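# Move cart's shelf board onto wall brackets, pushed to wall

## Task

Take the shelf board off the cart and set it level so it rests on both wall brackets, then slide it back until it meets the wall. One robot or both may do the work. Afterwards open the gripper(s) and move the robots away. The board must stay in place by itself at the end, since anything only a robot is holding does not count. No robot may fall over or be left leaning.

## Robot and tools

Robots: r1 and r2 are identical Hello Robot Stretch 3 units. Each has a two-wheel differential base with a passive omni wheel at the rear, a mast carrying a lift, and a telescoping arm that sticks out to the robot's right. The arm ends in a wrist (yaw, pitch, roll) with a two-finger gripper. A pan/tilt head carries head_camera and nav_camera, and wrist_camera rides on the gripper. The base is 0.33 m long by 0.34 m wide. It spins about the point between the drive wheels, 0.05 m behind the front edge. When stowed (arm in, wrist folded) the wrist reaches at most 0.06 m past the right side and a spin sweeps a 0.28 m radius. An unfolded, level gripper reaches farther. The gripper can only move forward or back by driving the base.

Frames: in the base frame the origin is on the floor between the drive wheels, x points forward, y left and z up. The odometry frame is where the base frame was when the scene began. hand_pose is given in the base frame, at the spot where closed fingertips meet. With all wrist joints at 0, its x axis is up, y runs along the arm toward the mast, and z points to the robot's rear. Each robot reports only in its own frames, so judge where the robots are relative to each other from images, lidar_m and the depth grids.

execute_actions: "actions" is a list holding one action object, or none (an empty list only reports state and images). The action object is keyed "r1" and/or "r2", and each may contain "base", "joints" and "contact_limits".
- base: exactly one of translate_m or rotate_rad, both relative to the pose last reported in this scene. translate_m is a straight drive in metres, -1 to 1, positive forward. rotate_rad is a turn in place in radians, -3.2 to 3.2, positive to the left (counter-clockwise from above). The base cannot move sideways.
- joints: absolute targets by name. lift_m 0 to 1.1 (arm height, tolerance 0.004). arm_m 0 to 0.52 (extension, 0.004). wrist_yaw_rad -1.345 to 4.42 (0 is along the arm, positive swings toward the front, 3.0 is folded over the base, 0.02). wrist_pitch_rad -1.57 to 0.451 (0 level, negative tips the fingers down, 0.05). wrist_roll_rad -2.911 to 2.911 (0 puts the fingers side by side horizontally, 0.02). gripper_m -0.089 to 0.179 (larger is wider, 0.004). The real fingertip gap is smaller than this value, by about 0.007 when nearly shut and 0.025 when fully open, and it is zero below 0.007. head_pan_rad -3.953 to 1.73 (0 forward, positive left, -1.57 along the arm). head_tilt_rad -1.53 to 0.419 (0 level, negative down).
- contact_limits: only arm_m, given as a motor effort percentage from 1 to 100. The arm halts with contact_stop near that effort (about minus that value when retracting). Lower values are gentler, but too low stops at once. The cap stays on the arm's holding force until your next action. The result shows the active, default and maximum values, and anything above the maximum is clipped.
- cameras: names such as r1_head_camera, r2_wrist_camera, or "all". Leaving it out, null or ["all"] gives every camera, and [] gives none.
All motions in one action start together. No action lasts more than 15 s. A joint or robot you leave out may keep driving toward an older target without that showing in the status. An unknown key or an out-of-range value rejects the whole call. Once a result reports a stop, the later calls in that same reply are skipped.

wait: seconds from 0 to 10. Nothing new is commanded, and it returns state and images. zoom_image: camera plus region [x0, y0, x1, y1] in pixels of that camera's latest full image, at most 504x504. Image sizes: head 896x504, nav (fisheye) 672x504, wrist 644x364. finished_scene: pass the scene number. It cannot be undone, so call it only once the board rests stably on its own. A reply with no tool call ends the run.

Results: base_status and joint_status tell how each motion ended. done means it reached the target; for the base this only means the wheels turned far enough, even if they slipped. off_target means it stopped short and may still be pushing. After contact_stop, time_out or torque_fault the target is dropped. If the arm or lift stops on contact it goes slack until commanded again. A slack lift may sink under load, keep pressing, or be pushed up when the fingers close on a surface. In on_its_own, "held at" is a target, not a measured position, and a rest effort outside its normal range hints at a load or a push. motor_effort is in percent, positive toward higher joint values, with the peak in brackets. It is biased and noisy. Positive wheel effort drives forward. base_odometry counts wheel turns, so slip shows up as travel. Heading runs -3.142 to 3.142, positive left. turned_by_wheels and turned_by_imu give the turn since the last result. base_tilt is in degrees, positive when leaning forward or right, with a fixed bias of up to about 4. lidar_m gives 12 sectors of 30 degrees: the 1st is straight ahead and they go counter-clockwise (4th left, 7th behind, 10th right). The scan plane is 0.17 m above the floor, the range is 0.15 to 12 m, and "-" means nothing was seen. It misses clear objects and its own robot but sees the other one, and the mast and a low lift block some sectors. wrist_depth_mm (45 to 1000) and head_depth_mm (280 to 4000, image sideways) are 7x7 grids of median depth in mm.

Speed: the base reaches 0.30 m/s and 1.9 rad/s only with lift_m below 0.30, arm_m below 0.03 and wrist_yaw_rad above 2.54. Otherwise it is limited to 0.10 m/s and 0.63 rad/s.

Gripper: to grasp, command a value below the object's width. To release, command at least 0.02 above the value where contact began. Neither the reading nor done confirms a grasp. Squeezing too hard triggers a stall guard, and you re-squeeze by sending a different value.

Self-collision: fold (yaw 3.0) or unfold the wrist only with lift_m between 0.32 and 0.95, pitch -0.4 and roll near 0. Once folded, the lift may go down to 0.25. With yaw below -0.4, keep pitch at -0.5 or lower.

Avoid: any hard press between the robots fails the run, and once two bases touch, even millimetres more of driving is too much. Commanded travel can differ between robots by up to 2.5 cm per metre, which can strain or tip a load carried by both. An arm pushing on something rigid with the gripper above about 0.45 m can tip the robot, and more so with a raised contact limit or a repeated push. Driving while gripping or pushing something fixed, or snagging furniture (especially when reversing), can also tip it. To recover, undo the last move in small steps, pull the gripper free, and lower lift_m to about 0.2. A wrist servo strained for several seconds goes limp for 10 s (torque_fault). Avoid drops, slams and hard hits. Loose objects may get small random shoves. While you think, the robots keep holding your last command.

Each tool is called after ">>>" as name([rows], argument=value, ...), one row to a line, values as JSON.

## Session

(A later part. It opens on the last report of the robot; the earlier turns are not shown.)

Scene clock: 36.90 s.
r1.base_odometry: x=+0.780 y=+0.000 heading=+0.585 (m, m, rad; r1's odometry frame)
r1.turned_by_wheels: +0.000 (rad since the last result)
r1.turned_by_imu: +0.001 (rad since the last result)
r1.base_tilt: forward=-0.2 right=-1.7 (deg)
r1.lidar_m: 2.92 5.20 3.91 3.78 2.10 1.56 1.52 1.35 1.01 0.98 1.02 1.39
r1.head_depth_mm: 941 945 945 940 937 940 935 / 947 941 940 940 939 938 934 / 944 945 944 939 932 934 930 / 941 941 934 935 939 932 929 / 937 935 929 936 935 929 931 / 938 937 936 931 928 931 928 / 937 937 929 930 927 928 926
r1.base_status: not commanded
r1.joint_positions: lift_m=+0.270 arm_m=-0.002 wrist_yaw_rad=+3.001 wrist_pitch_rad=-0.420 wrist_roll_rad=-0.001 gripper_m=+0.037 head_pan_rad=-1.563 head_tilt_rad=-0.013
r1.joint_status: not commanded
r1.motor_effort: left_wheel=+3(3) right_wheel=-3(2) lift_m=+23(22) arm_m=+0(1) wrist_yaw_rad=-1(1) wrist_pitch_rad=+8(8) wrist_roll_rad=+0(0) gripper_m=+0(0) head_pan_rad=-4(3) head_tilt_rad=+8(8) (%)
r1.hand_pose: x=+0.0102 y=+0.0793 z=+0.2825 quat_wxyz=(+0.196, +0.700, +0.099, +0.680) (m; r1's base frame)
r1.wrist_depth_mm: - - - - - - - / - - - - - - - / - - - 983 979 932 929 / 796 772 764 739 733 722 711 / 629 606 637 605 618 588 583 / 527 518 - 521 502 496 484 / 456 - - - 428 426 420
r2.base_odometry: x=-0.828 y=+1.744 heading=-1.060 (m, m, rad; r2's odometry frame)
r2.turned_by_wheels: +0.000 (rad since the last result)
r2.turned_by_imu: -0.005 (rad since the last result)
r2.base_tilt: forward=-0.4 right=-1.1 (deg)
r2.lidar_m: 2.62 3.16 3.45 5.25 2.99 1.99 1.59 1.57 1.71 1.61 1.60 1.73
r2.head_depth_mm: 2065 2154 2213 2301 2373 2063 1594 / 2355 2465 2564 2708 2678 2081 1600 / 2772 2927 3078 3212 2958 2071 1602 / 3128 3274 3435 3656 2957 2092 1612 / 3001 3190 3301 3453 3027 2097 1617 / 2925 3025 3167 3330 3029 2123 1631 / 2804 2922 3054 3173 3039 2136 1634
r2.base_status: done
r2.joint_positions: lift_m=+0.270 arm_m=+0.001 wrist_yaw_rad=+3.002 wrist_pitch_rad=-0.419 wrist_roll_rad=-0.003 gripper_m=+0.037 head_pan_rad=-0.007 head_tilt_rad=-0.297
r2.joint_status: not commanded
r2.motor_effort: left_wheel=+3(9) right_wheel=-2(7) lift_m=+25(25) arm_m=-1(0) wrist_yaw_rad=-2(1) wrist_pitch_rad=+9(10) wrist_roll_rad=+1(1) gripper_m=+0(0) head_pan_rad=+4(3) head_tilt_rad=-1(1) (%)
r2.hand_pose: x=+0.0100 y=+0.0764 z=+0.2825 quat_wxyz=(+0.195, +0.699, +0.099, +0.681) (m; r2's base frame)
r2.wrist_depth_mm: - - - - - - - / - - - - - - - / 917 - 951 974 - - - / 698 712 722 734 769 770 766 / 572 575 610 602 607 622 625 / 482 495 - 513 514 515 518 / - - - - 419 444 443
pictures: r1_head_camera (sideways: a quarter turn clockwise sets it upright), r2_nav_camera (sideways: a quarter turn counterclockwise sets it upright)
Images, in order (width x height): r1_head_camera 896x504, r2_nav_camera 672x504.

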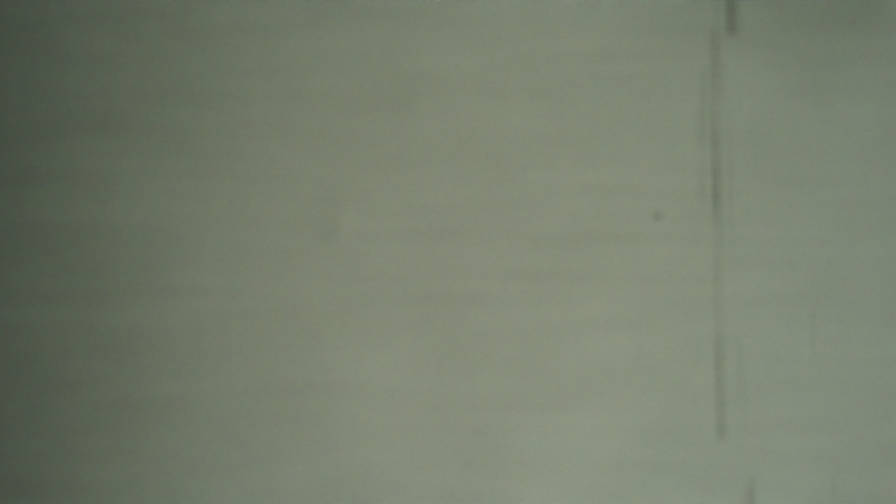

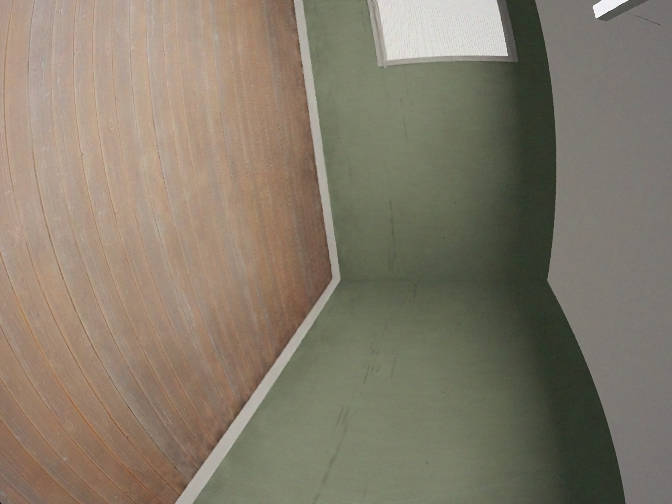

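>>> execute_actions([
  {"r2":{"base":{"translate_m":-0.6}},"r1":{"joints":{"head_pan_rad":-0.4,"head_tilt_rad":-0.2}}},
], cameras=[])

>>> execute_actions([
  {"r2":{"base":{"rotate_rad":-1.21},"joints":{"head_pan_rad":-1.57,"head_tilt_rad":-0.1}}},
], cameras=["r2_nav_camera","r1_head_camera","r1_nav_camera","r2_head_camera"])

Scene clock: 40.80 s.
r1.base_odometry: x=+0.780 y=+0.000 heading=+0.585 (m, m, rad; r1's odometry frame)
r1.turned_by_wheels: +0.000 (rad since the last result)
r1.turned_by_imu: +0.001 (rad since the last result)
r1.base_tilt: forward=-0.2 right=-1.7 (deg)
r1.lidar_m: 2.91 5.19 3.89 3.78 2.09 1.57 1.52 1.35 1.00 0.98 1.02 1.39
r1.head_depth_mm: 1279 1304 1325 1360 1377 1398 1422 / 1465 1493 1515 1552 1594 1638 1673 / 1716 1748 1807 1839 1908 1934 1832 / 2072 2175 2200 2284 2372 2310 1860 / 2582 2739 2863 2921 3086 2452 1830 / 3039 3699 3922 3814 3044 2400 1857 / 3068 - - - 3679 2474 1849
r1.base_status: not commanded
r1.joint_positions: lift_m=+0.270 arm_m=-0.002 wrist_yaw_rad=+3.001 wrist_pitch_rad=-0.420 wrist_roll_rad=-0.001 gripper_m=+0.037 head_pan_rad=-0.407 head_tilt_rad=-0.197
r1.joint_status: all done
r1.motor_effort: left_wheel=+3(3) right_wheel=-2(2) lift_m=+23(23) arm_m=+1(1) wrist_yaw_rad=-1(1) wrist_pitch_rad=+8(8) wrist_roll_rad=+0(0) gripper_m=+0(0) head_pan_rad=+4(53) head_tilt_rad=-1(23) (%)
r1.hand_pose: x=+0.0102 y=+0.0793 z=+0.2825 quat_wxyz=(+0.196, +0.700, +0.099, +0.680) (m; r1's base frame)
r1.wrist_depth_mm: - - - - - - - / - - - - - - - / - - 1000 969 945 942 917 / 776 764 759 737 737 714 704 / 622 627 635 598 603 586 569 / 522 512 - 521 507 498 486 / 453 - - - 424 422 418
r2.base_odometry: x=-1.122 y=+2.268 heading=-1.059 (m, m, rad; r2's odometry frame)
r2.turned_by_wheels: +0.000 (rad since the last result)
r2.turned_by_imu: -0.003 (rad since the last result)
r2.base_tilt: forward=-0.4 right=-1.1 (deg)
r2.lidar_m: 2.98 3.73 4.05 6.15 2.18 1.30 1.04 1.03 1.11 1.68 1.83 1.98
r2.head_depth_mm: 2339 2452 2538 2590 2624 2058 1603 / 2704 2846 2906 3090 2935 2071 1607 / 3122 3308 3491 3658 2948 2079 1602 / 3609 3875 - - 2954 2104 1604 / 3561 3785 3899 - 2982 2100 1610 / 3447 3594 3737 3854 3015 2116 1634 / 3298 3399 3553 3743 3051 2112 1634
r2.base_status: done
r2.joint_positions: lift_m=+0.270 arm_m=+0.001 wrist_yaw_rad=+3.002 wrist_pitch_rad=-0.419 wrist_roll_rad=-0.003 gripper_m=+0.037 head_pan_rad=-0.007 head_tilt_rad=-0.297
r2.joint_status: not commanded
r2.motor_effort: left_wheel=+2(10) right_wheel=-1(7) lift_m=+25(25) arm_m=+0(0) wrist_yaw_rad=-1(2) wrist_pitch_rad=+9(9) wrist_roll_rad=+2(1) gripper_m=+0(0) head_pan_rad=+3(4) head_tilt_rad=+0(1) (%)
r2.hand_pose: x=+0.0100 y=+0.0764 z=+0.2825 quat_wxyz=(+0.195, +0.699, +0.099, +0.681) (m; r2's base frame)
r2.wrist_depth_mm: - - - - - - - / - - - - - - - / 895 - 973 997 - - - / 708 714 731 733 758 778 782 / 574 580 622 594 604 615 625 / 485 493 - 516 516 508 520 / - - - - 423 437 441
pictures: none
No camera images: the call's "cameras" was empty. Leave "cameras" out to get every camera's image.

Scene clock: 42.83 s.
r1.base_odometry: x=+0.780 y=+0.000 heading=+0.585 (m, m, rad; r1's odometry frame)
r1.turned_by_wheels: +0.000 (rad since the last result)
r1.turned_by_imu: +0.000 (rad since the last result)
r1.base_tilt: forward=-0.2 right=-1.6 (deg)
r1.lidar_m: 2.92 5.23 3.90 3.79 2.10 1.57 1.52 1.35 1.00 0.98 1.02 1.39
r1.head_depth_mm: 1280 1303 1321 1354 1371 1409 1416 / 1455 1503 1515 1554 1579 1638 1660 / 1702 1757 1786 1854 1884 1934 1856 / 2094 2180 2242 2293 2353 2310 1839 / 2589 2767 2857 2931 3046 2484 1843 / 3054 3767 3941 3756 3053 2462 1841 / 3082 - - - 3740 2451 1851
r1.base_status: not commanded
r1.joint_positions: lift_m=+0.270 arm_m=-0.002 wrist_yaw_rad=+3.001 wrist_pitch_rad=-0.420 wrist_roll_rad=-0.001 gripper_m=+0.037 head_pan_rad=-0.407 head_tilt_rad=-0.197
r1.joint_status: not commanded
r1.motor_effort: left_wheel=+3(3) right_wheel=-2(2) lift_m=+23(23) arm_m=+0(0) wrist_yaw_rad=-2(1) wrist_pitch_rad=+8(8) wrist_roll_rad=+0(0) gripper_m=+0(0) head_pan_rad=+4(3) head_tilt_rad=-1(2) (%)
r1.hand_pose: x=+0.0102 y=+0.0793 z=+0.2825 quat_wxyz=(+0.196, +0.700, +0.099, +0.680) (m; r1's base frame)
r1.wrist_depth_mm: - - - - - - - / - - - - - - - / - - - 991 988 962 922 / 780 765 764 726 741 709 711 / 624 611 630 596 616 591 575 / 522 508 - 520 508 493 482 / 454 - - - 432 423 422
r2.base_odometry: x=-1.122 y=+2.268 heading=-2.269 (m, m, rad; r2's odometry frame)
r2.turned_by_wheels: -1.210 (rad since the last result)
r2.turned_by_imu: -1.192 (rad since the last result)
r2.base_tilt: forward=-0.5 right=-1.1 (deg)
r2.lidar_m: 1.83 1.88 2.52 3.73 3.87 5.20 2.57 1.50 1.07 1.02 1.06 1.41
r2.head_depth_mm: 969 984 997 1013 1026 1042 1064 / 966 977 990 1005 1020 1032 1056 / 960 973 980 997 1012 1029 1042 / 947 962 982 995 1006 1021 1037 / 950 961 975 987 1001 1018 1035 / 943 955 971 986 999 1010 1024 / 940 952 961 978 992 1006 1023
r2.base_status: done
r2.joint_positions: lift_m=+0.270 arm_m=+0.001 wrist_yaw_rad=+3.002 wrist_pitch_rad=-0.419 wrist_roll_rad=-0.003 gripper_m=+0.037 head_pan_rad=-1.563 head_tilt_rad=-0.112
r2.joint_status: all done
r2.motor_effort: left_wheel=+2(14) right_wheel=-2(6) lift_m=+24(25) arm_m=-1(1) wrist_yaw_rad=-2(1) wrist_pitch_rad=+9(10) wrist_roll_rad=+1(1) gripper_m=+0(0) head_pan_rad=-2(34) head_tilt_rad=+4(15) (%)
r2.hand_pose: x=+0.0100 y=+0.0763 z=+0.2825 quat_wxyz=(+0.195, +0.699, +0.099, +0.681) (m; r2's base frame)
r2.wrist_depth_mm: - - - - - - - / - - - - - - - / 899 - 960 976 - - - / 699 705 735 743 753 774 779 / 571 573 617 598 608 614 617 / 482 497 - 508 519 515 514 / - - - - 422 436 445
pictures: r1_head_camera (sideways: a quarter turn clockwise sets it upright), r1_nav_camera (sideways: a quarter turn counterclockwise sets it upright), r2_head_camera (sideways: a quarter turn clockwise sets it upright), r2_nav_camera (sideways: a quarter turn counterclockwise sets it upright)
Images, in order (width x height): r1_head_camera 896x504, r1_nav_camera 672x504, r2_head_camera 896x504, r2_nav_camera 672x504.

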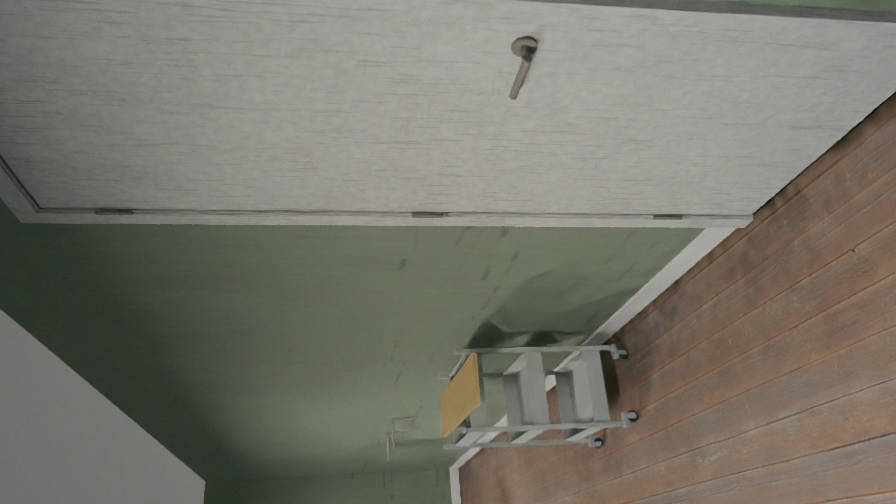

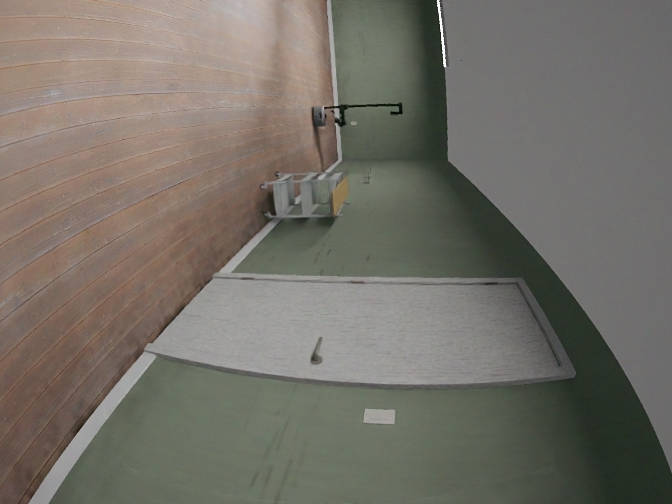

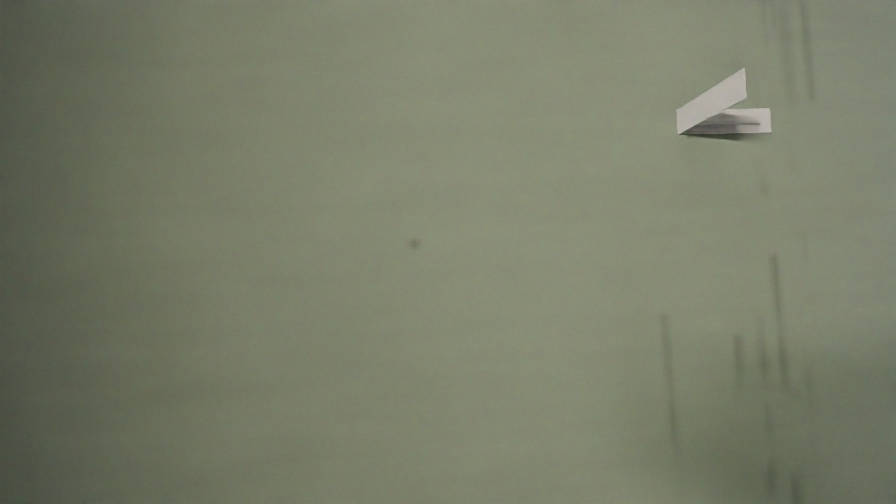

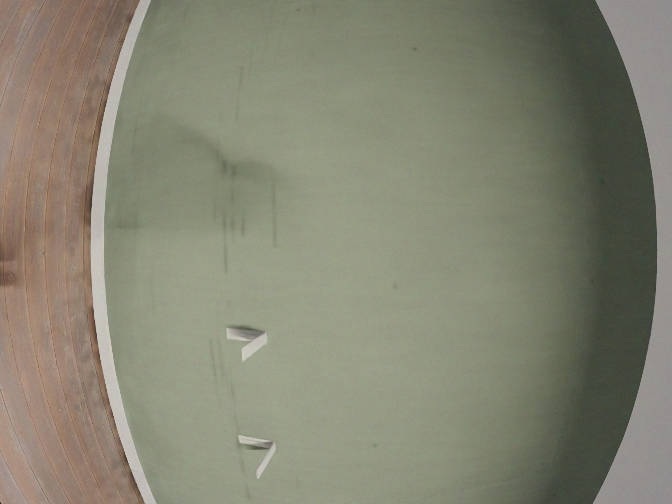

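>>> execute_actions([
  {"r2":{"joints":{"head_pan_rad":-2.7,"head_tilt_rad":-0.4}},"r1":{"base":{"translate_m":0.8},"joints":{"head_pan_rad":-0.6,"head_tilt_rad":-0.4}}},
], cameras=["r2_head_camera","r1_head_camera"])

Scene clock: 47.60 s.
r1.base_odometry: x=+1.447 y=+0.442 heading=+0.585 (m, m, rad; r1's odometry frame)
r1.turned_by_wheels: +0.000 (rad since the last result)
r1.turned_by_imu: +0.003 (rad since the last result)
r1.base_tilt: forward=-0.1 right=-1.6 (deg)
r1.lidar_m: 2.51 5.18 3.87 3.76 3.18 2.39 2.32 1.38 1.03 0.98 1.03 1.43
r1.head_depth_mm: 1058 1099 1149 1202 1272 1323 1375 / 1160 1215 1282 1354 1422 1497 1489 / 1315 1388 1472 1566 1657 1704 1494 / 1485 1589 1681 1800 1918 1851 1480 / 1724 1830 1967 2097 2258 1839 1481 / 1999 2161 2317 2450 2383 1836 1480 / 2412 2649 2695 2463 2315 1827 1483
r1.base_status: done
r1.joint_positions: lift_m=+0.270 arm_m=-0.002 wrist_yaw_rad=+3.001 wrist_pitch_rad=-0.420 wrist_roll_rad=-0.001 gripper_m=+0.037 head_pan_rad=-0.593 head_tilt_rad=-0.396
r1.joint_status: all done
r1.motor_effort: left_wheel=+3(15) right_wheel=-3(5) lift_m=+23(23) arm_m=+1(0) wrist_yaw_rad=+0(1) wrist_pitch_rad=+8(7) wrist_roll_rad=+0(0) gripper_m=+0(0) head_pan_rad=-4(25) head_tilt_rad=-2(23) (%)
r1.hand_pose: x=+0.0102 y=+0.0793 z=+0.2825 quat_wxyz=(+0.196, +0.700, +0.099, +0.680) (m; r1's base frame)
r1.wrist_depth_mm: - - - - - - - / - - - - - - - / - - 999 960 954 936 922 / 796 764 765 743 730 712 719 / 616 618 640 607 606 583 574 / 516 513 - 521 504 490 487 / 461 - - - 429 429 417
r2.base_odometry: x=-1.122 y=+2.268 heading=-2.269 (m, m, rad; r2's odometry frame)
r2.turned_by_wheels: +0.000 (rad since the last result)
r2.turned_by_imu: +0.001 (rad since the last result)
r2.base_tilt: forward=-0.4 right=-1.1 (deg)
r2.lidar_m: 1.83 1.89 2.52 3.72 3.85 5.18 2.57 1.50 1.07 1.02 1.05 1.41
r2.head_depth_mm: - - - 3632 2459 1833 1464 / - - - 3774 2472 1838 1471 / 3241 3442 3206 2764 2485 1836 1473 / 2417 2566 2606 2611 2481 1857 1470 / 1957 2033 2134 2242 2283 1851 1472 / 1635 1695 1762 1837 1903 1817 1482 / 1407 1443 1509 1543 1604 1662 1486
r2.base_status: not commanded
r2.joint_positions: lift_m=+0.270 arm_m=+0.001 wrist_yaw_rad=+3.002 wrist_pitch_rad=-0.419 wrist_roll_rad=-0.003 gripper_m=+0.037 head_pan_rad=-2.693 head_tilt_rad=-0.395
r2.joint_status: all done
r2.motor_effort: left_wheel=+3(3) right_wheel=-2(2) lift_m=+25(25) arm_m=-1(1) wrist_yaw_rad=+0(2) wrist_pitch_rad=+10(9) wrist_roll_rad=+2(2) gripper_m=+0(0) head_pan_rad=-2(33) head_tilt_rad=-3(17) (%)
r2.hand_pose: x=+0.0100 y=+0.0763 z=+0.2825 quat_wxyz=(+0.195, +0.699, +0.099, +0.681) (m; r2's base frame)
r2.wrist_depth_mm: - - - - - - - / - - - - - - - / 913 - 955 961 - - - / 704 710 726 727 744 775 800 / 569 578 612 603 614 617 626 / 483 491 - 519 515 512 517 / - - - - 419 440 449
pictures: r1_head_camera (sideways: a quarter turn clockwise sets it upright), r2_head_camera (sideways: a quarter turn clockwise sets it upright)
Images, in order (width x height): r1_head_camera 896x504, r2_head_camera 896x504.

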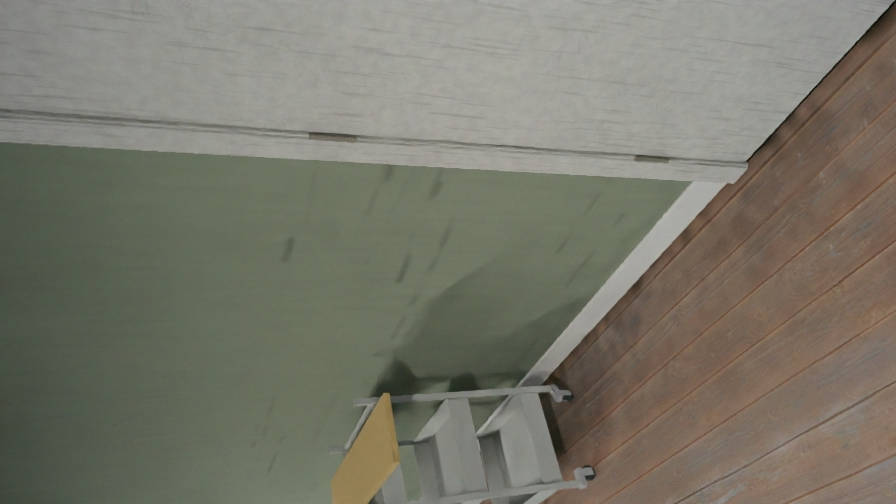

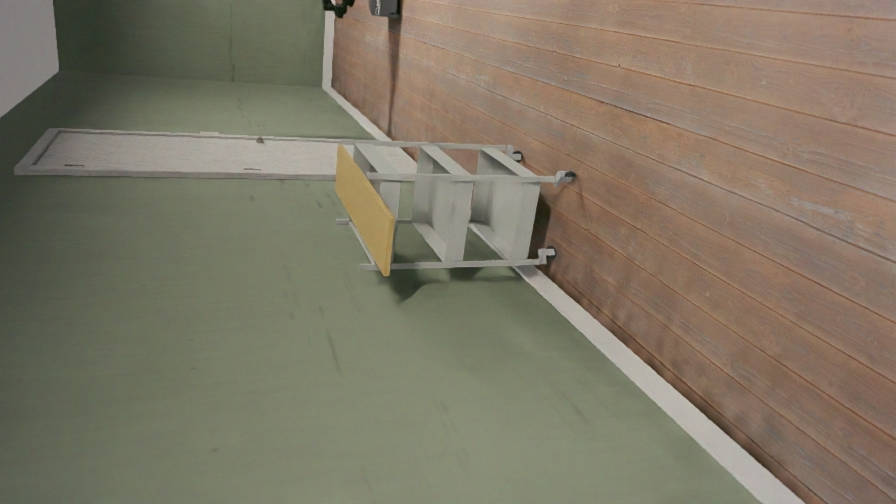

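>>> execute_actions([
  {"r2":{"base":{"translate_m":-1.0}},"r1":{"base":{"translate_m":0.8}}},
], cameras=[])

>>> execute_actions([
  {"r2":{"joints":{"lift_m":0.9,"head_pan_rad":-2.0,"head_tilt_rad":-0.6}},"r1":{"joints":{"lift_m":0.9,"head_pan_rad":-1.0,"head_tilt_rad":-0.6}}},
], cameras=["r2_head_camera","r1_head_camera","r1_nav_camera"])

Scene clock: 52.83 s.
r1.base_odometry: x=+2.114 y=+0.884 heading=+0.585 (m, m, rad; r1's odometry frame)
r1.turned_by_wheels: +0.000 (rad since the last result)
r1.turned_by_imu: +0.004 (rad since the last result)
r1.base_tilt: forward=-0.1 right=-1.7 (deg)
r1.lidar_m: 2.79 5.15 3.86 3.74 3.91 3.21 3.11 1.41 1.04 1.01 1.07 1.40
r1.head_depth_mm: 1112 1159 1202 1265 1335 1394 1425 / 1218 1282 1341 1406 1485 1575 1493 / 1363 1438 1509 1598 1687 1736 1504 / 1526 1625 1718 1741 1914 1779 1484 / 1772 1888 2023 1627 1884 1791 1487 / 2068 2240 2437 1767 1915 1774 1489 / 2481 2723 3060 3205 2397 1849 1479
r1.base_status: done
r1.joint_positions: lift_m=+0.270 arm_m=-0.002 wrist_yaw_rad=+3.001 wrist_pitch_rad=-0.420 wrist_roll_rad=-0.001 gripper_m=+0.037 head_pan_rad=-0.593 head_tilt_rad=-0.396
r1.joint_status: not commanded
r1.motor_effort: left_wheel=+2(14) right_wheel=-2(4) lift_m=+23(23) arm_m=+0(1) wrist_yaw_rad=+0(1) wrist_pitch_rad=+8(8) wrist_roll_rad=+0(0) gripper_m=+0(0) head_pan_rad=-3(3) head_tilt_rad=-2(2) (%)
r1.hand_pose: x=+0.0102 y=+0.0794 z=+0.2825 quat_wxyz=(+0.196, +0.700, +0.099, +0.680) (m; r1's base frame)
r1.wrist_depth_mm: - - - - - - - / - - - - - - - / - - 997 980 945 931 927 / 780 775 755 738 735 723 713 / 626 627 631 595 608 580 576 / 520 513 - 516 503 493 492 / 462 - - - 423 420 419
r2.base_odometry: x=-0.479 y=+3.033 heading=-2.269 (m, m, rad; r2's odometry frame)
r2.turned_by_wheels: +0.000 (rad since the last result)
r2.turned_by_imu: -0.005 (rad since the last result)
r2.base_tilt: forward=-0.4 right=-1.0 (deg)
r2.lidar_m: 2.82 2.90 3.88 3.70 3.81 5.10 2.78 1.27 1.11 1.05 1.08 1.45
r2.head_depth_mm: - - - 3442 2447 1835 1467 / - - - 3713 2473 1818 1455 / 3375 3647 3919 3545 2466 1857 1466 / 2501 2649 2761 2915 2354 1831 1462 / 2055 2139 2224 1720 1732 1733 1473 / 1705 1765 1838 1691 1736 1743 1474 / 1460 1513 1555 1560 1618 1688 1479
r2.base_status: done
r2.joint_positions: lift_m=+0.270 arm_m=+0.001 wrist_yaw_rad=+3.002 wrist_pitch_rad=-0.419 wrist_roll_rad=-0.003 gripper_m=+0.037 head_pan_rad=-2.693 head_tilt_rad=-0.396
r2.joint_status: not commanded
r2.motor_effort: left_wheel=+3(9) right_wheel=-2(7) lift_m=+25(24) arm_m=+0(1) wrist_yaw_rad=-3(2) wrist_pitch_rad=+9(9) wrist_roll_rad=+1(1) gripper_m=+0(0) head_pan_rad=-2(2) head_tilt_rad=-1(2) (%)
r2.hand_pose: x=+0.0100 y=+0.0763 z=+0.2825 quat_wxyz=(+0.195, +0.699, +0.099, +0.681) (m; r2's base frame)
r2.wrist_depth_mm: - - - - - - - / - - - - - - - / 913 - 964 951 - - - / 711 707 733 754 754 776 790 / 576 574 599 593 600 615 626 / 475 494 - 517 511 507 520 / - - - - 418 438 448
pictures: none
No camera images: the call's "cameras" was empty. Leave "cameras" out to get every camera's image.

Scene clock: 59.40 s.
r1.base_odometry: x=+2.114 y=+0.884 heading=+0.585 (m, m, rad; r1's odometry frame)
r1.turned_by_wheels: +0.000 (rad since the last result)
r1.turned_by_imu: +0.002 (rad since the last result)
r1.base_tilt: forward=-0.2 right=-1.7 (deg)
r1.lidar_m: 2.79 5.13 3.84 3.74 3.91 3.22 3.11 1.41 1.04 1.01 1.08 1.40
r1.head_depth_mm: 877 943 1011 1098 1210 1354 1389 / 926 997 1090 1194 1326 1442 1349 / 972 1053 1155 1275 1432 1525 1292 / 1025 1121 1234 1375 1551 1520 1293 / 1091 1190 1327 1482 1683 1515 1294 / 1160 1273 1424 1619 1796 1517 1293 / 1233 1374 1545 1746 1826 1521 1281
r1.base_status: not commanded
r1.joint_positions: lift_m=+0.900 arm_m=-0.002 wrist_yaw_rad=+3.001 wrist_pitch_rad=-0.419 wrist_roll_rad=-0.001 gripper_m=+0.037 head_pan_rad=-0.993 head_tilt_rad=-0.592
r1.joint_status: all done
r1.motor_effort: left_wheel=+2(2) right_wheel=-2(2) lift_m=+34(39) arm_m=+0(0) wrist_yaw_rad=-1(1) wrist_pitch_rad=+7(7) wrist_roll_rad=+0(0) gripper_m=+0(1) head_pan_rad=-3(34) head_tilt_rad=-4(25) (%)
r1.hand_pose: x=+0.0102 y=+0.0794 z=+0.9121 quat_wxyz=(+0.196, +0.700, +0.098, +0.680) (m; r1's base frame)
r1.wrist_depth_mm: - - - - - - - / - - - - - - - / - - - - - - - / - - - - - - - / - - - - - - - / - - - - - - - / - - - - - - -
r2.base_odometry: x=-0.479 y=+3.033 heading=-2.269 (m, m, rad; r2's odometry frame)
r2.turned_by_wheels: +0.000 (rad since the last result)
r2.turned_by_imu: +0.002 (rad since the last result)
r2.base_tilt: forward=-0.5 right=-1.1 (deg)
r2.lidar_m: 2.82 2.90 3.87 3.70 3.81 5.08 2.78 1.26 1.11 1.05 1.09 1.45
r2.head_depth_mm: 1206 1359 1469 1692 1761 1624 - / 1138 1265 1420 1619 1785 - - / 1076 1183 1321 1497 1705 - - / 1015 1116 1234 1380 1579 - - / 965 1057 1162 1298 1455 1551 - / 922 1004 1101 1215 1354 1470 - / 877 950 1036 1138 1262 1413 1358
r2.base_status: not commanded
r2.joint_positions: lift_m=+0.900 arm_m=+0.001 wrist_yaw_rad=+3.002 wrist_pitch_rad=-0.419 wrist_roll_rad=-0.003 gripper_m=+0.037 head_pan_rad=-2.007 head_tilt_rad=-0.592
r2.joint_status: all done
r2.motor_effort: left_wheel=+3(3) right_wheel=-1(2) lift_m=+31(33) arm_m=-1(0) wrist_yaw_rad=-3(1) wrist_pitch_rad=+9(10) wrist_roll_rad=+2(2) gripper_m=+0(0) head_pan_rad=+4(30) head_tilt_rad=-2(13) (%)
r2.hand_pose: x=+0.0100 y=+0.0764 z=+0.9124 quat_wxyz=(+0.195, +0.699, +0.099, +0.681) (m; r2's base frame)
r2.wrist_depth_mm: - - - - - - - / - - - - - - - / - - - - - - - / - - - - - - - / - - - - - - - / - - - - - - - / - - - - - - -
pictures: r1_head_camera (sideways: a quarter turn clockwise sets it upright), r1_nav_camera (sideways: a quarter turn counterclockwise sets it upright), r2_head_camera (sideways: a quarter turn clockwise sets it upright)
Images, in order (width x height): r1_head_camera 896x504, r1_nav_camera 672x504, r2_head_camera 896x504.

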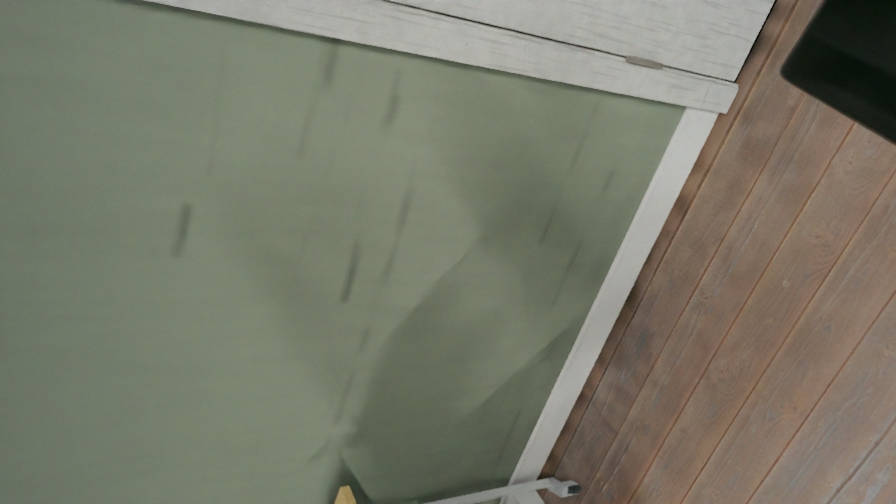

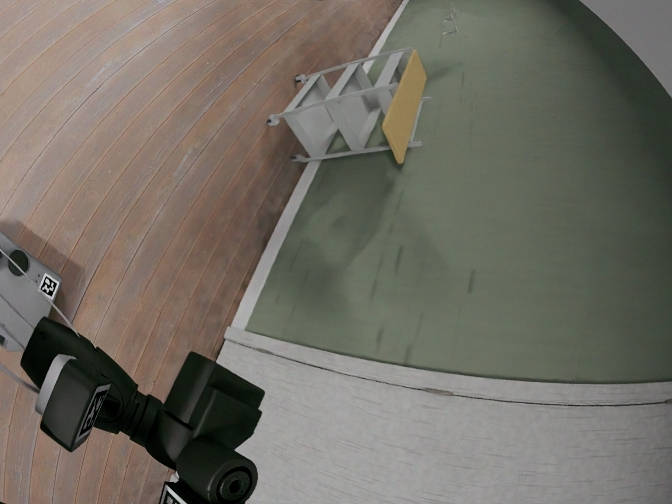

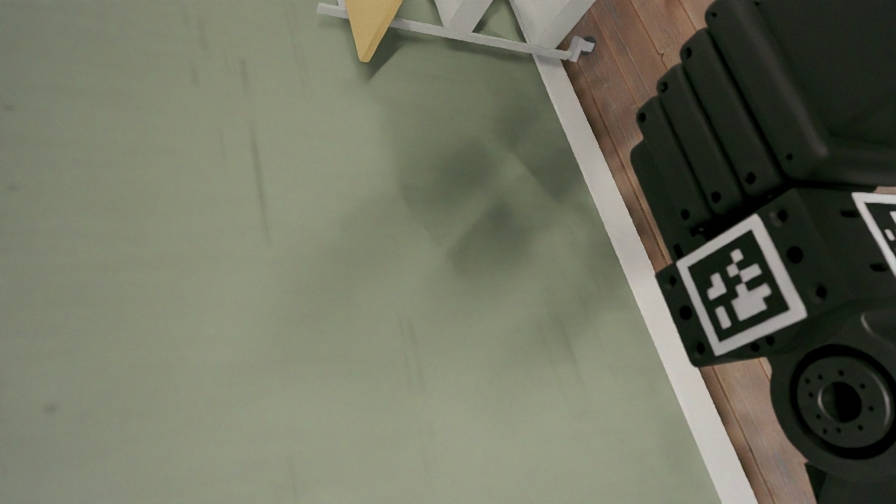

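>>> execute_actions([
  {"r2":{"base":{"translate_m":-0.9},"joints":{"wrist_yaw_rad":0,"wrist_pitch_rad":0,"wrist_roll_rad":1.57,"gripper_m":0.1,"head_pan_rad":-2.0,"head_tilt_rad":-0.7}},"r1":{"base":{"translate_m":0.9},"joints":{"wrist_yaw_rad":0,"wrist_pitch_rad":0,"wrist_roll_rad":1.57,"gripper_m":0.1,"head_pan_rad":-1.0,"head_tilt_rad":-0.7}}},
], cameras=["r2_nav_camera","r1_nav_camera"])

Scene clock: 69.97 s.
r1.base_odometry: x=+2.864 y=+1.381 heading=+0.585 (m, m, rad; r1's odometry frame)
r1.turned_by_wheels: +0.000 (rad since the last result)
r1.turned_by_imu: +0.005 (rad since the last result)
r1.base_tilt: forward=-0.1 right=-1.7 (deg)
r1.lidar_m: 0.95 4.97 3.81 3.70 3.87 4.14 3.67 1.43 1.09 1.06 0.71 0.92
r1.head_depth_mm: 916 999 1101 950 1369 1439 1189 / 964 1049 1155 911 1484 1419 1230 / 1009 1116 1183 976 1440 1418 1225 / 1070 1191 1206 947 1198 1333 1232 / 1138 1270 1131 1077 1268 1365 1229 / 1213 1361 1157 1299 1432 1430 1220 / 1290 1471 1177 1885 1638 1412 1229
r1.base_status: done
r1.joint_positions: lift_m=+0.900 arm_m=-0.002 wrist_yaw_rad=+0.002 wrist_pitch_rad=-0.023 wrist_roll_rad=+1.568 gripper_m=+0.100 head_pan_rad=-0.993 head_tilt_rad=-0.691
r1.joint_status: all done
r1.motor_effort: left_wheel=+2(9) right_wheel=-2(4) lift_m=+34(33) arm_m=+0(1) wrist_yaw_rad=-2(4) wrist_pitch_rad=+9(9) wrist_roll_rad=+1(3) gripper_m=+0(98) head_pan_rad=-3(3) head_tilt_rad=-5(18) (%)
r1.hand_pose: x=-0.0209 y=-0.3982 z=+1.0081 quat_wxyz=(+0.002, +0.001, -1.000, -0.012) (m; r1's base frame)
r1.wrist_depth_mm: 732 762 754 762 773 786 787 / 766 770 783 791 802 792 821 / 782 797 796 804 822 831 842 / 825 831 820 825 835 869 851 / 827 843 840 869 876 876 903 / 854 876 910 895 904 924 916 / 901 904 928 943 927 584 744
r2.base_odometry: x=+0.100 y=+3.723 heading=-2.269 (m, m, rad; r2's odometry frame)
r2.turned_by_wheels: +0.000 (rad since the last result)
r2.turned_by_imu: -0.003 (rad since the last result)
r2.base_tilt: forward=-0.5 right=-1.1 (deg)
r2.lidar_m: 3.66 3.83 3.84 3.67 3.77 5.00 0.98 1.62 0.68 0.70 1.12 1.49
r2.head_depth_mm: 1278 1453 1627 1944 1759 - - / 1198 1361 1195 1236 1253 - - / 1129 1265 1201 1118 1253 - - / 1067 1180 1262 991 1252 - - / 1010 1120 1213 960 1177 - - / 962 1056 1162 964 1443 - - / 917 1007 1114 931 1410 - 1168
r2.base_status: done
r2.joint_positions: lift_m=+0.900 arm_m=+0.001 wrist_yaw_rad=+0.003 wrist_pitch_rad=-0.023 wrist_roll_rad=+1.570 gripper_m=+0.100 head_pan_rad=-2.007 head_tilt_rad=-0.691
r2.joint_status: all done
r2.motor_effort: left_wheel=+4(5) right_wheel=-2(5) lift_m=+31(31) arm_m=-1(1) wrist_yaw_rad=-3(3) wrist_pitch_rad=+11(10) wrist_roll_rad=+0(3) gripper_m=+1(93) head_pan_rad=+3(3) head_tilt_rad=-3(11) (%)
r2.hand_pose: x=-0.0207 y=-0.4013 z=+1.0083 quat_wxyz=(+0.001, +0.001, -1.000, -0.012) (m; r2's base frame)
r2.wrist_depth_mm: 773 799 799 810 825 520 623 / 794 792 810 817 830 515 708 / 797 817 809 825 847 841 849 / 823 828 835 843 857 863 865 / 835 835 860 867 880 879 896 / 846 853 872 869 870 914 902 / 844 880 873 900 901 912 915
pictures: r1_nav_camera (sideways: a quarter turn counterclockwise sets it upright), r2_nav_camera (sideways: a quarter turn counterclockwise sets it upright)
Images, in order (width x height): r1_nav_camera 672x504, r2_nav_camera 672x504.

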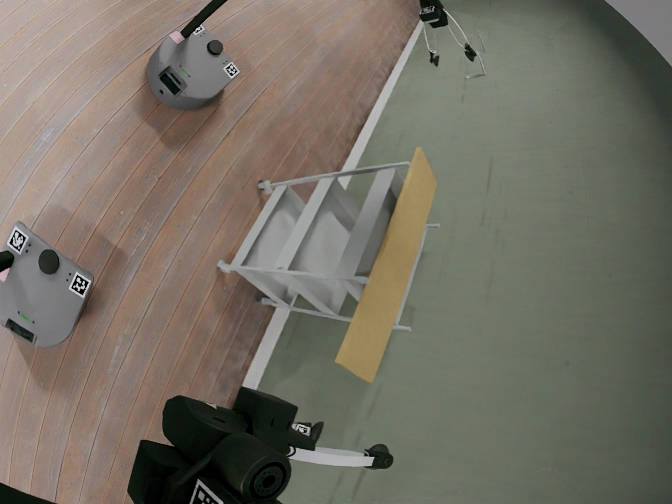

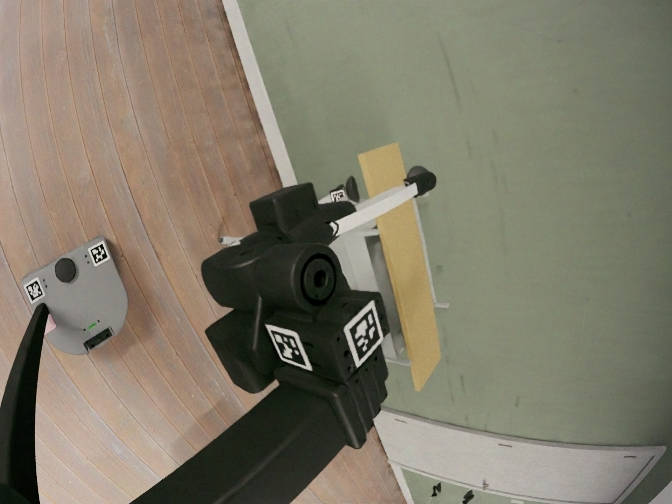

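>>> execute_actions([
  {"r2":{"joints":{"lift_m":0.64,"head_pan_rad":-1.57,"head_tilt_rad":-1.0}},"r1":{"base":{"translate_m":0.15},"joints":{"lift_m":0.64,"head_pan_rad":-1.57,"head_tilt_rad":-1.0}}},
], cameras=["r2_wrist_camera","r1_wrist_camera","r1_head_camera","r2_head_camera"])

Scene clock: 73.60 s.
r1.base_odometry: x=+2.989 y=+1.464 heading=+0.585 (m, m, rad; r1's odometry frame)
r1.turned_by_wheels: +0.000 (rad since the last result)
r1.turned_by_imu: +0.001 (rad since the last result)
r1.base_tilt: forward=-0.2 right=-1.7 (deg)
r1.lidar_m: 0.81 4.80 3.81 3.69 3.89 4.29 3.70 1.44 1.09 0.77 0.65 1.57
r1.head_depth_mm: 1006 1180 1425 1569 1393 1265 1149 / 1007 1182 1428 1555 1389 - - / 1006 1180 1415 1558 1407 - - / 1007 1121 1420 1558 1401 - 1154 / 1007 858 1428 1548 1370 1228 1134 / 1012 853 1250 1353 1327 1229 1117 / 1009 852 883 1119 1339 1219 1119
r1.base_status: done
r1.joint_positions: lift_m=+0.640 arm_m=-0.002 wrist_yaw_rad=+0.002 wrist_pitch_rad=-0.023 wrist_roll_rad=+1.568 gripper_m=+0.100 head_pan_rad=-1.563 head_tilt_rad=-0.987
r1.joint_status: all done
r1.motor_effort: left_wheel=+2(9) right_wheel=-2(2) lift_m=+23(29) arm_m=-1(0) wrist_yaw_rad=-2(1) wrist_pitch_rad=+9(9) wrist_roll_rad=+0(1) gripper_m=+1(1) head_pan_rad=-3(42) head_tilt_rad=-8(34) (%)
r1.hand_pose: x=-0.0210 y=-0.3983 z=+0.7488 quat_wxyz=(+0.002, +0.001, -1.000, -0.012) (m; r1's base frame)
r1.wrist_depth_mm: 757 766 758 769 774 779 779 / 777 777 791 794 801 807 806 / 808 809 821 816 829 824 830 / 817 834 844 847 853 868 845 / 832 862 875 879 873 878 791 / 885 879 906 664 879 906 756 / 898 910 927 742 472 625 461
r2.base_odometry: x=+0.100 y=+3.723 heading=-2.269 (m, m, rad; r2's odometry frame)
r2.turned_by_wheels: +0.000 (rad since the last result)
r2.turned_by_imu: +0.001 (rad since the last result)
r2.base_tilt: forward=-0.5 right=-1.1 (deg)
r2.lidar_m: 3.69 3.81 3.82 3.67 3.79 5.01 0.83 1.61 0.68 0.70 1.12 1.49
r2.head_depth_mm: 1044 932 950 1286 1400 1262 1139 / 1031 909 911 1274 1396 - - / 1020 904 1332 1487 1397 - - / 1014 904 1448 1585 1427 - - / 1005 1183 1426 1583 1397 1233 1111 / 994 1168 1416 1583 1396 1244 1113 / 985 1152 1396 1558 1388 1242 1110
r2.base_status: not commanded
r2.joint_positions: lift_m=+0.640 arm_m=+0.001 wrist_yaw_rad=+0.003 wrist_pitch_rad=-0.022 wrist_roll_rad=+1.570 gripper_m=+0.100 head_pan_rad=-1.577 head_tilt_rad=-0.987
r2.joint_status: all done
r2.motor_effort: left_wheel=+4(3) right_wheel=-2(2) lift_m=+24(22) arm_m=+0(1) wrist_yaw_rad=-1(2) wrist_pitch_rad=+11(11) wrist_roll_rad=+0(0) gripper_m=+1(1) head_pan_rad=+3(24) head_tilt_rad=-4(20) (%)
r2.hand_pose: x=-0.0207 y=-0.4014 z=+0.7488 quat_wxyz=(+0.001, +0.001, -1.000, -0.011) (m; r2's base frame)
r2.wrist_depth_mm: 784 800 786 400 816 608 413 / 793 808 805 798 834 682 711 / 807 825 816 833 845 832 867 / 817 828 837 855 867 872 861 / 833 845 866 857 861 879 868 / 857 858 858 865 882 897 866 / 850 863 874 893 896 898 845
pictures: r1_head_camera (sideways: a quarter turn clockwise sets it upright), r1_wrist_camera, r2_head_camera (sideways: a quarter turn clockwise sets it upright), r2_wrist_camera
Images, in order (width x height): r1_head_camera 896x504, r1_wrist_camera 644x364, r2_head_camera 896x504, r2_wrist_camera 644x364.

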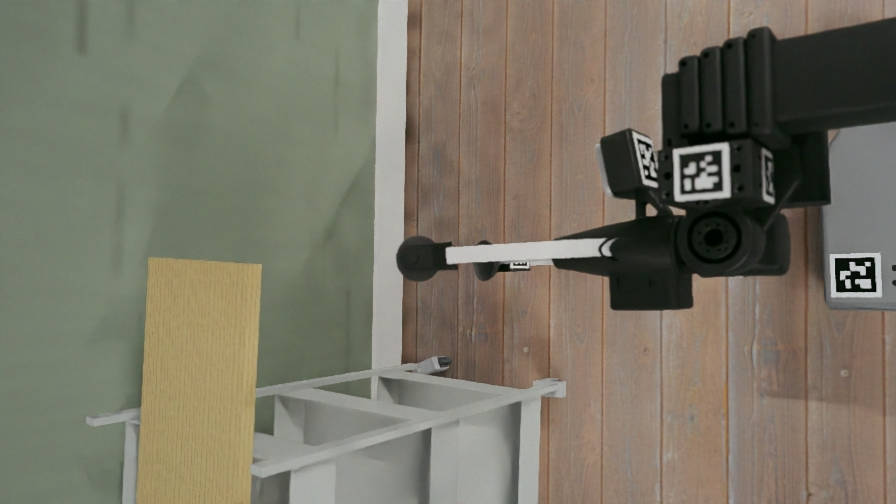

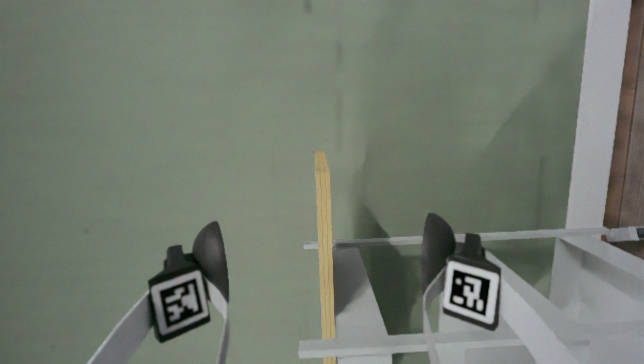

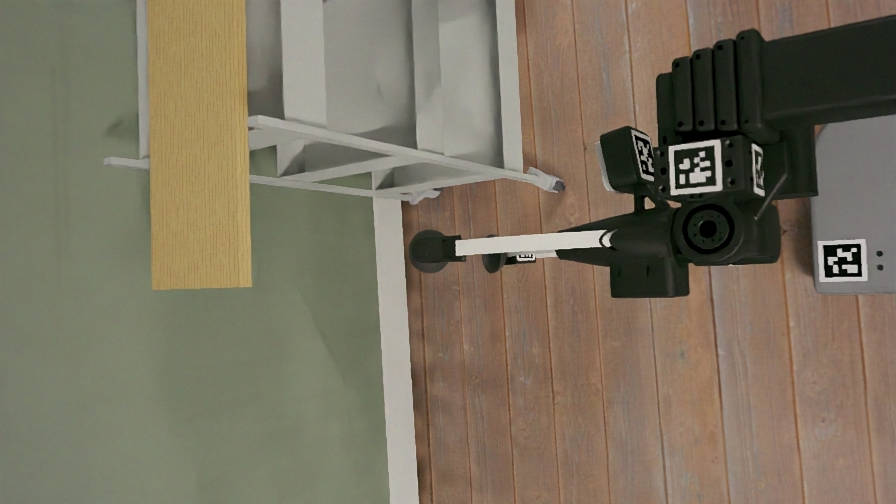

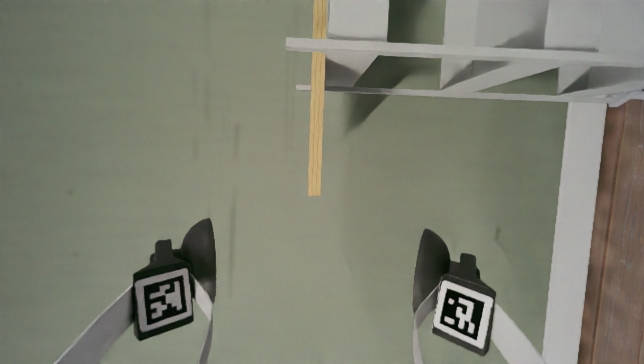

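>>> execute_actions([
  {"r2":{"base":{"translate_m":-0.03},"joints":{"arm_m":0.2}},"r1":{"base":{"translate_m":0.12},"joints":{"arm_m":0.2}}},
], cameras=["r2_wrist_camera","r1_wrist_camera","r1_head_camera","r2_head_camera"])

Scene clock: 76.93 s.
r1.base_odometry: x=+3.089 y=+1.530 heading=+0.585 (m, m, rad; r1's odometry frame)
r1.turned_by_wheels: +0.000 (rad since the last result)
r1.turned_by_imu: +0.001 (rad since the last result)
r1.base_tilt: forward=-0.1 right=-1.7 (deg)
r1.lidar_m: 0.66 4.70 3.82 3.69 3.86 4.39 3.71 1.44 1.10 0.63 0.66 1.58
r1.head_depth_mm: 1010 1178 1434 1570 1401 1250 1148 / 1012 1190 1435 1592 - - - / 1012 891 1427 - 1359 1245 1156 / 1010 866 1420 - 1366 1239 1150 / 1007 857 1310 1364 1344 1235 1136 / 1011 852 904 1121 1342 1222 1119 / 1008 870 900 1115 1329 1225 1122
r1.base_status: done
r1.joint_positions: lift_m=+0.640 arm_m=+0.200 wrist_yaw_rad=+0.001 wrist_pitch_rad=-0.022 wrist_roll_rad=+1.569 gripper_m=+0.100 head_pan_rad=-1.563 head_tilt_rad=-0.988
r1.joint_status: all done
r1.motor_effort: left_wheel=+1(8) right_wheel=-1(1) lift_m=+22(23) arm_m=+2(3) wrist_yaw_rad=-1(3) wrist_pitch_rad=+9(9) wrist_roll_rad=+0(0) gripper_m=+1(1) head_pan_rad=-4(4) head_tilt_rad=-7(7) (%)
r1.hand_pose: x=-0.0211 y=-0.6003 z=+0.7489 quat_wxyz=(+0.002, +0.000, -1.000, -0.012) (m; r1's base frame)
r1.wrist_depth_mm: 566 576 584 585 592 606 601 / 587 596 587 608 609 608 618 / 611 604 613 617 624 634 641 / 622 632 636 639 652 645 653 / 639 643 660 511 527 552 670 / 659 683 677 367 336 560 425 / 691 694 690 700 254 593 404
r2.base_odometry: x=+0.119 y=+3.746 heading=-2.269 (m, m, rad; r2's odometry frame)
r2.turned_by_wheels: +0.000 (rad since the last result)
r2.turned_by_imu: +0.001 (rad since the last result)
r2.base_tilt: forward=-0.4 right=-1.1 (deg)
r2.lidar_m: 3.67 3.84 3.87 3.67 3.78 4.98 0.68 1.62 0.69 0.67 1.12 1.49
r2.head_depth_mm: 1045 934 950 1284 1403 1251 1141 / 1032 907 953 1160 - - - / 1024 907 1242 - 1382 1243 1162 / 1015 901 1445 - 1381 1244 1159 / 1003 1122 1425 1574 1385 1241 1122 / 992 1169 1411 1578 1392 1241 1119 / 983 1158 1395 1562 1385 1234 1118
r2.base_status: done
r2.joint_positions: lift_m=+0.640 arm_m=+0.200 wrist_yaw_rad=+0.002 wrist_pitch_rad=-0.022 wrist_roll_rad=+1.570 gripper_m=+0.100 head_pan_rad=-1.577 head_tilt_rad=-0.988
r2.joint_status: all done
r2.motor_effort: left_wheel=+3(6) right_wheel=-2(5) lift_m=+25(24) arm_m=+3(1) wrist_yaw_rad=-1(3) wrist_pitch_rad=+11(10) wrist_roll_rad=+0(0) gripper_m=+1(1) head_pan_rad=+3(4) head_tilt_rad=-5(4) (%)
r2.hand_pose: x=-0.0209 y=-0.6003 z=+0.7489 quat_wxyz=(+0.001, +0.001, -1.000, -0.011) (m; r2's base frame)
r2.wrist_depth_mm: 604 603 615 216 210 225 218 / 609 607 624 525 640 542 463 / 618 628 631 636 636 655 659 / 624 623 635 651 660 665 670 / 642 646 645 658 669 674 678 / 653 650 655 663 673 681 701 / 668 661 669 685 683 699 696
pictures: r1_head_camera (sideways: a quarter turn clockwise sets it upright), r1_wrist_camera, r2_head_camera (sideways: a quarter turn clockwise sets it upright), r2_wrist_camera
Images, in order (width x height): r1_head_camera 896x504, r1_wrist_camera 644x364, r2_head_camera 896x504, r2_wrist_camera 644x364.

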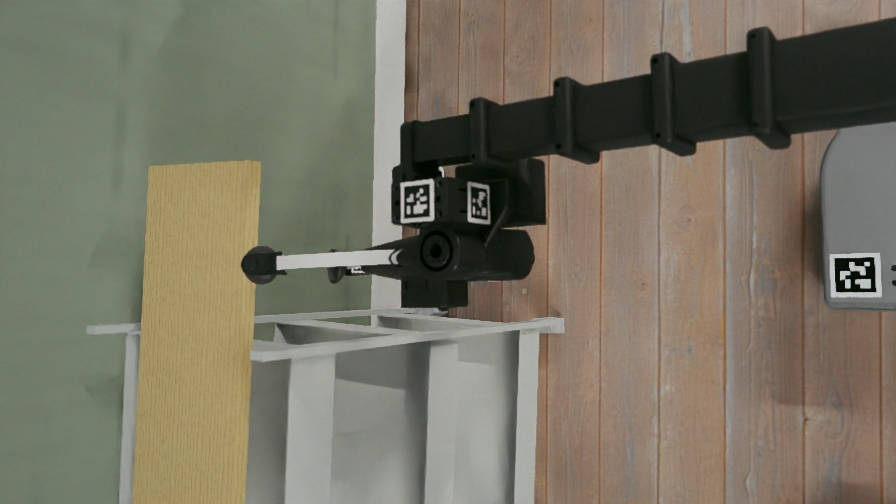

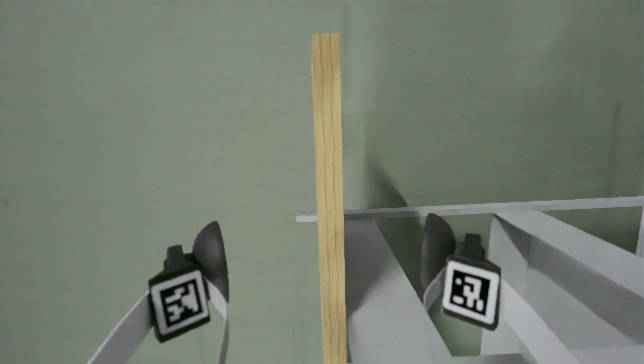

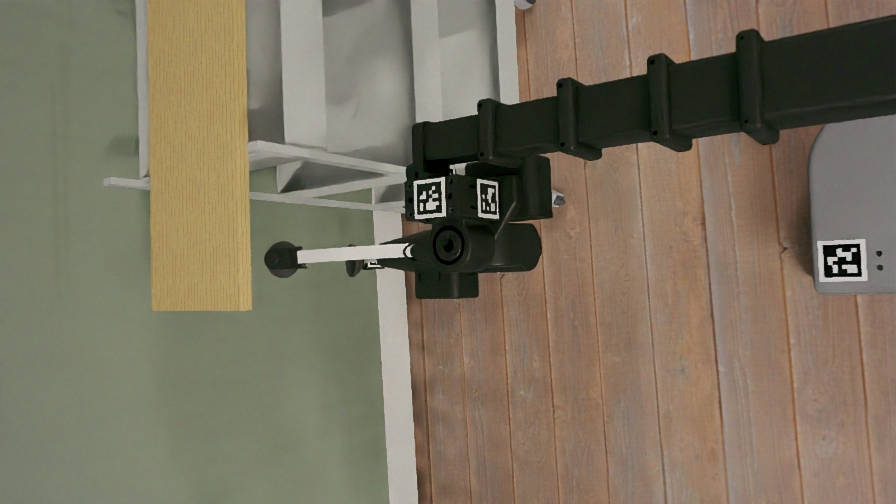

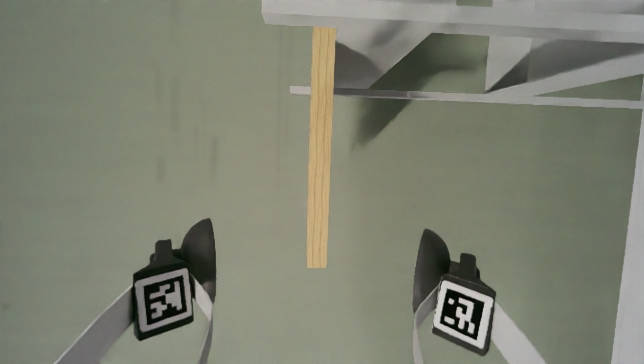

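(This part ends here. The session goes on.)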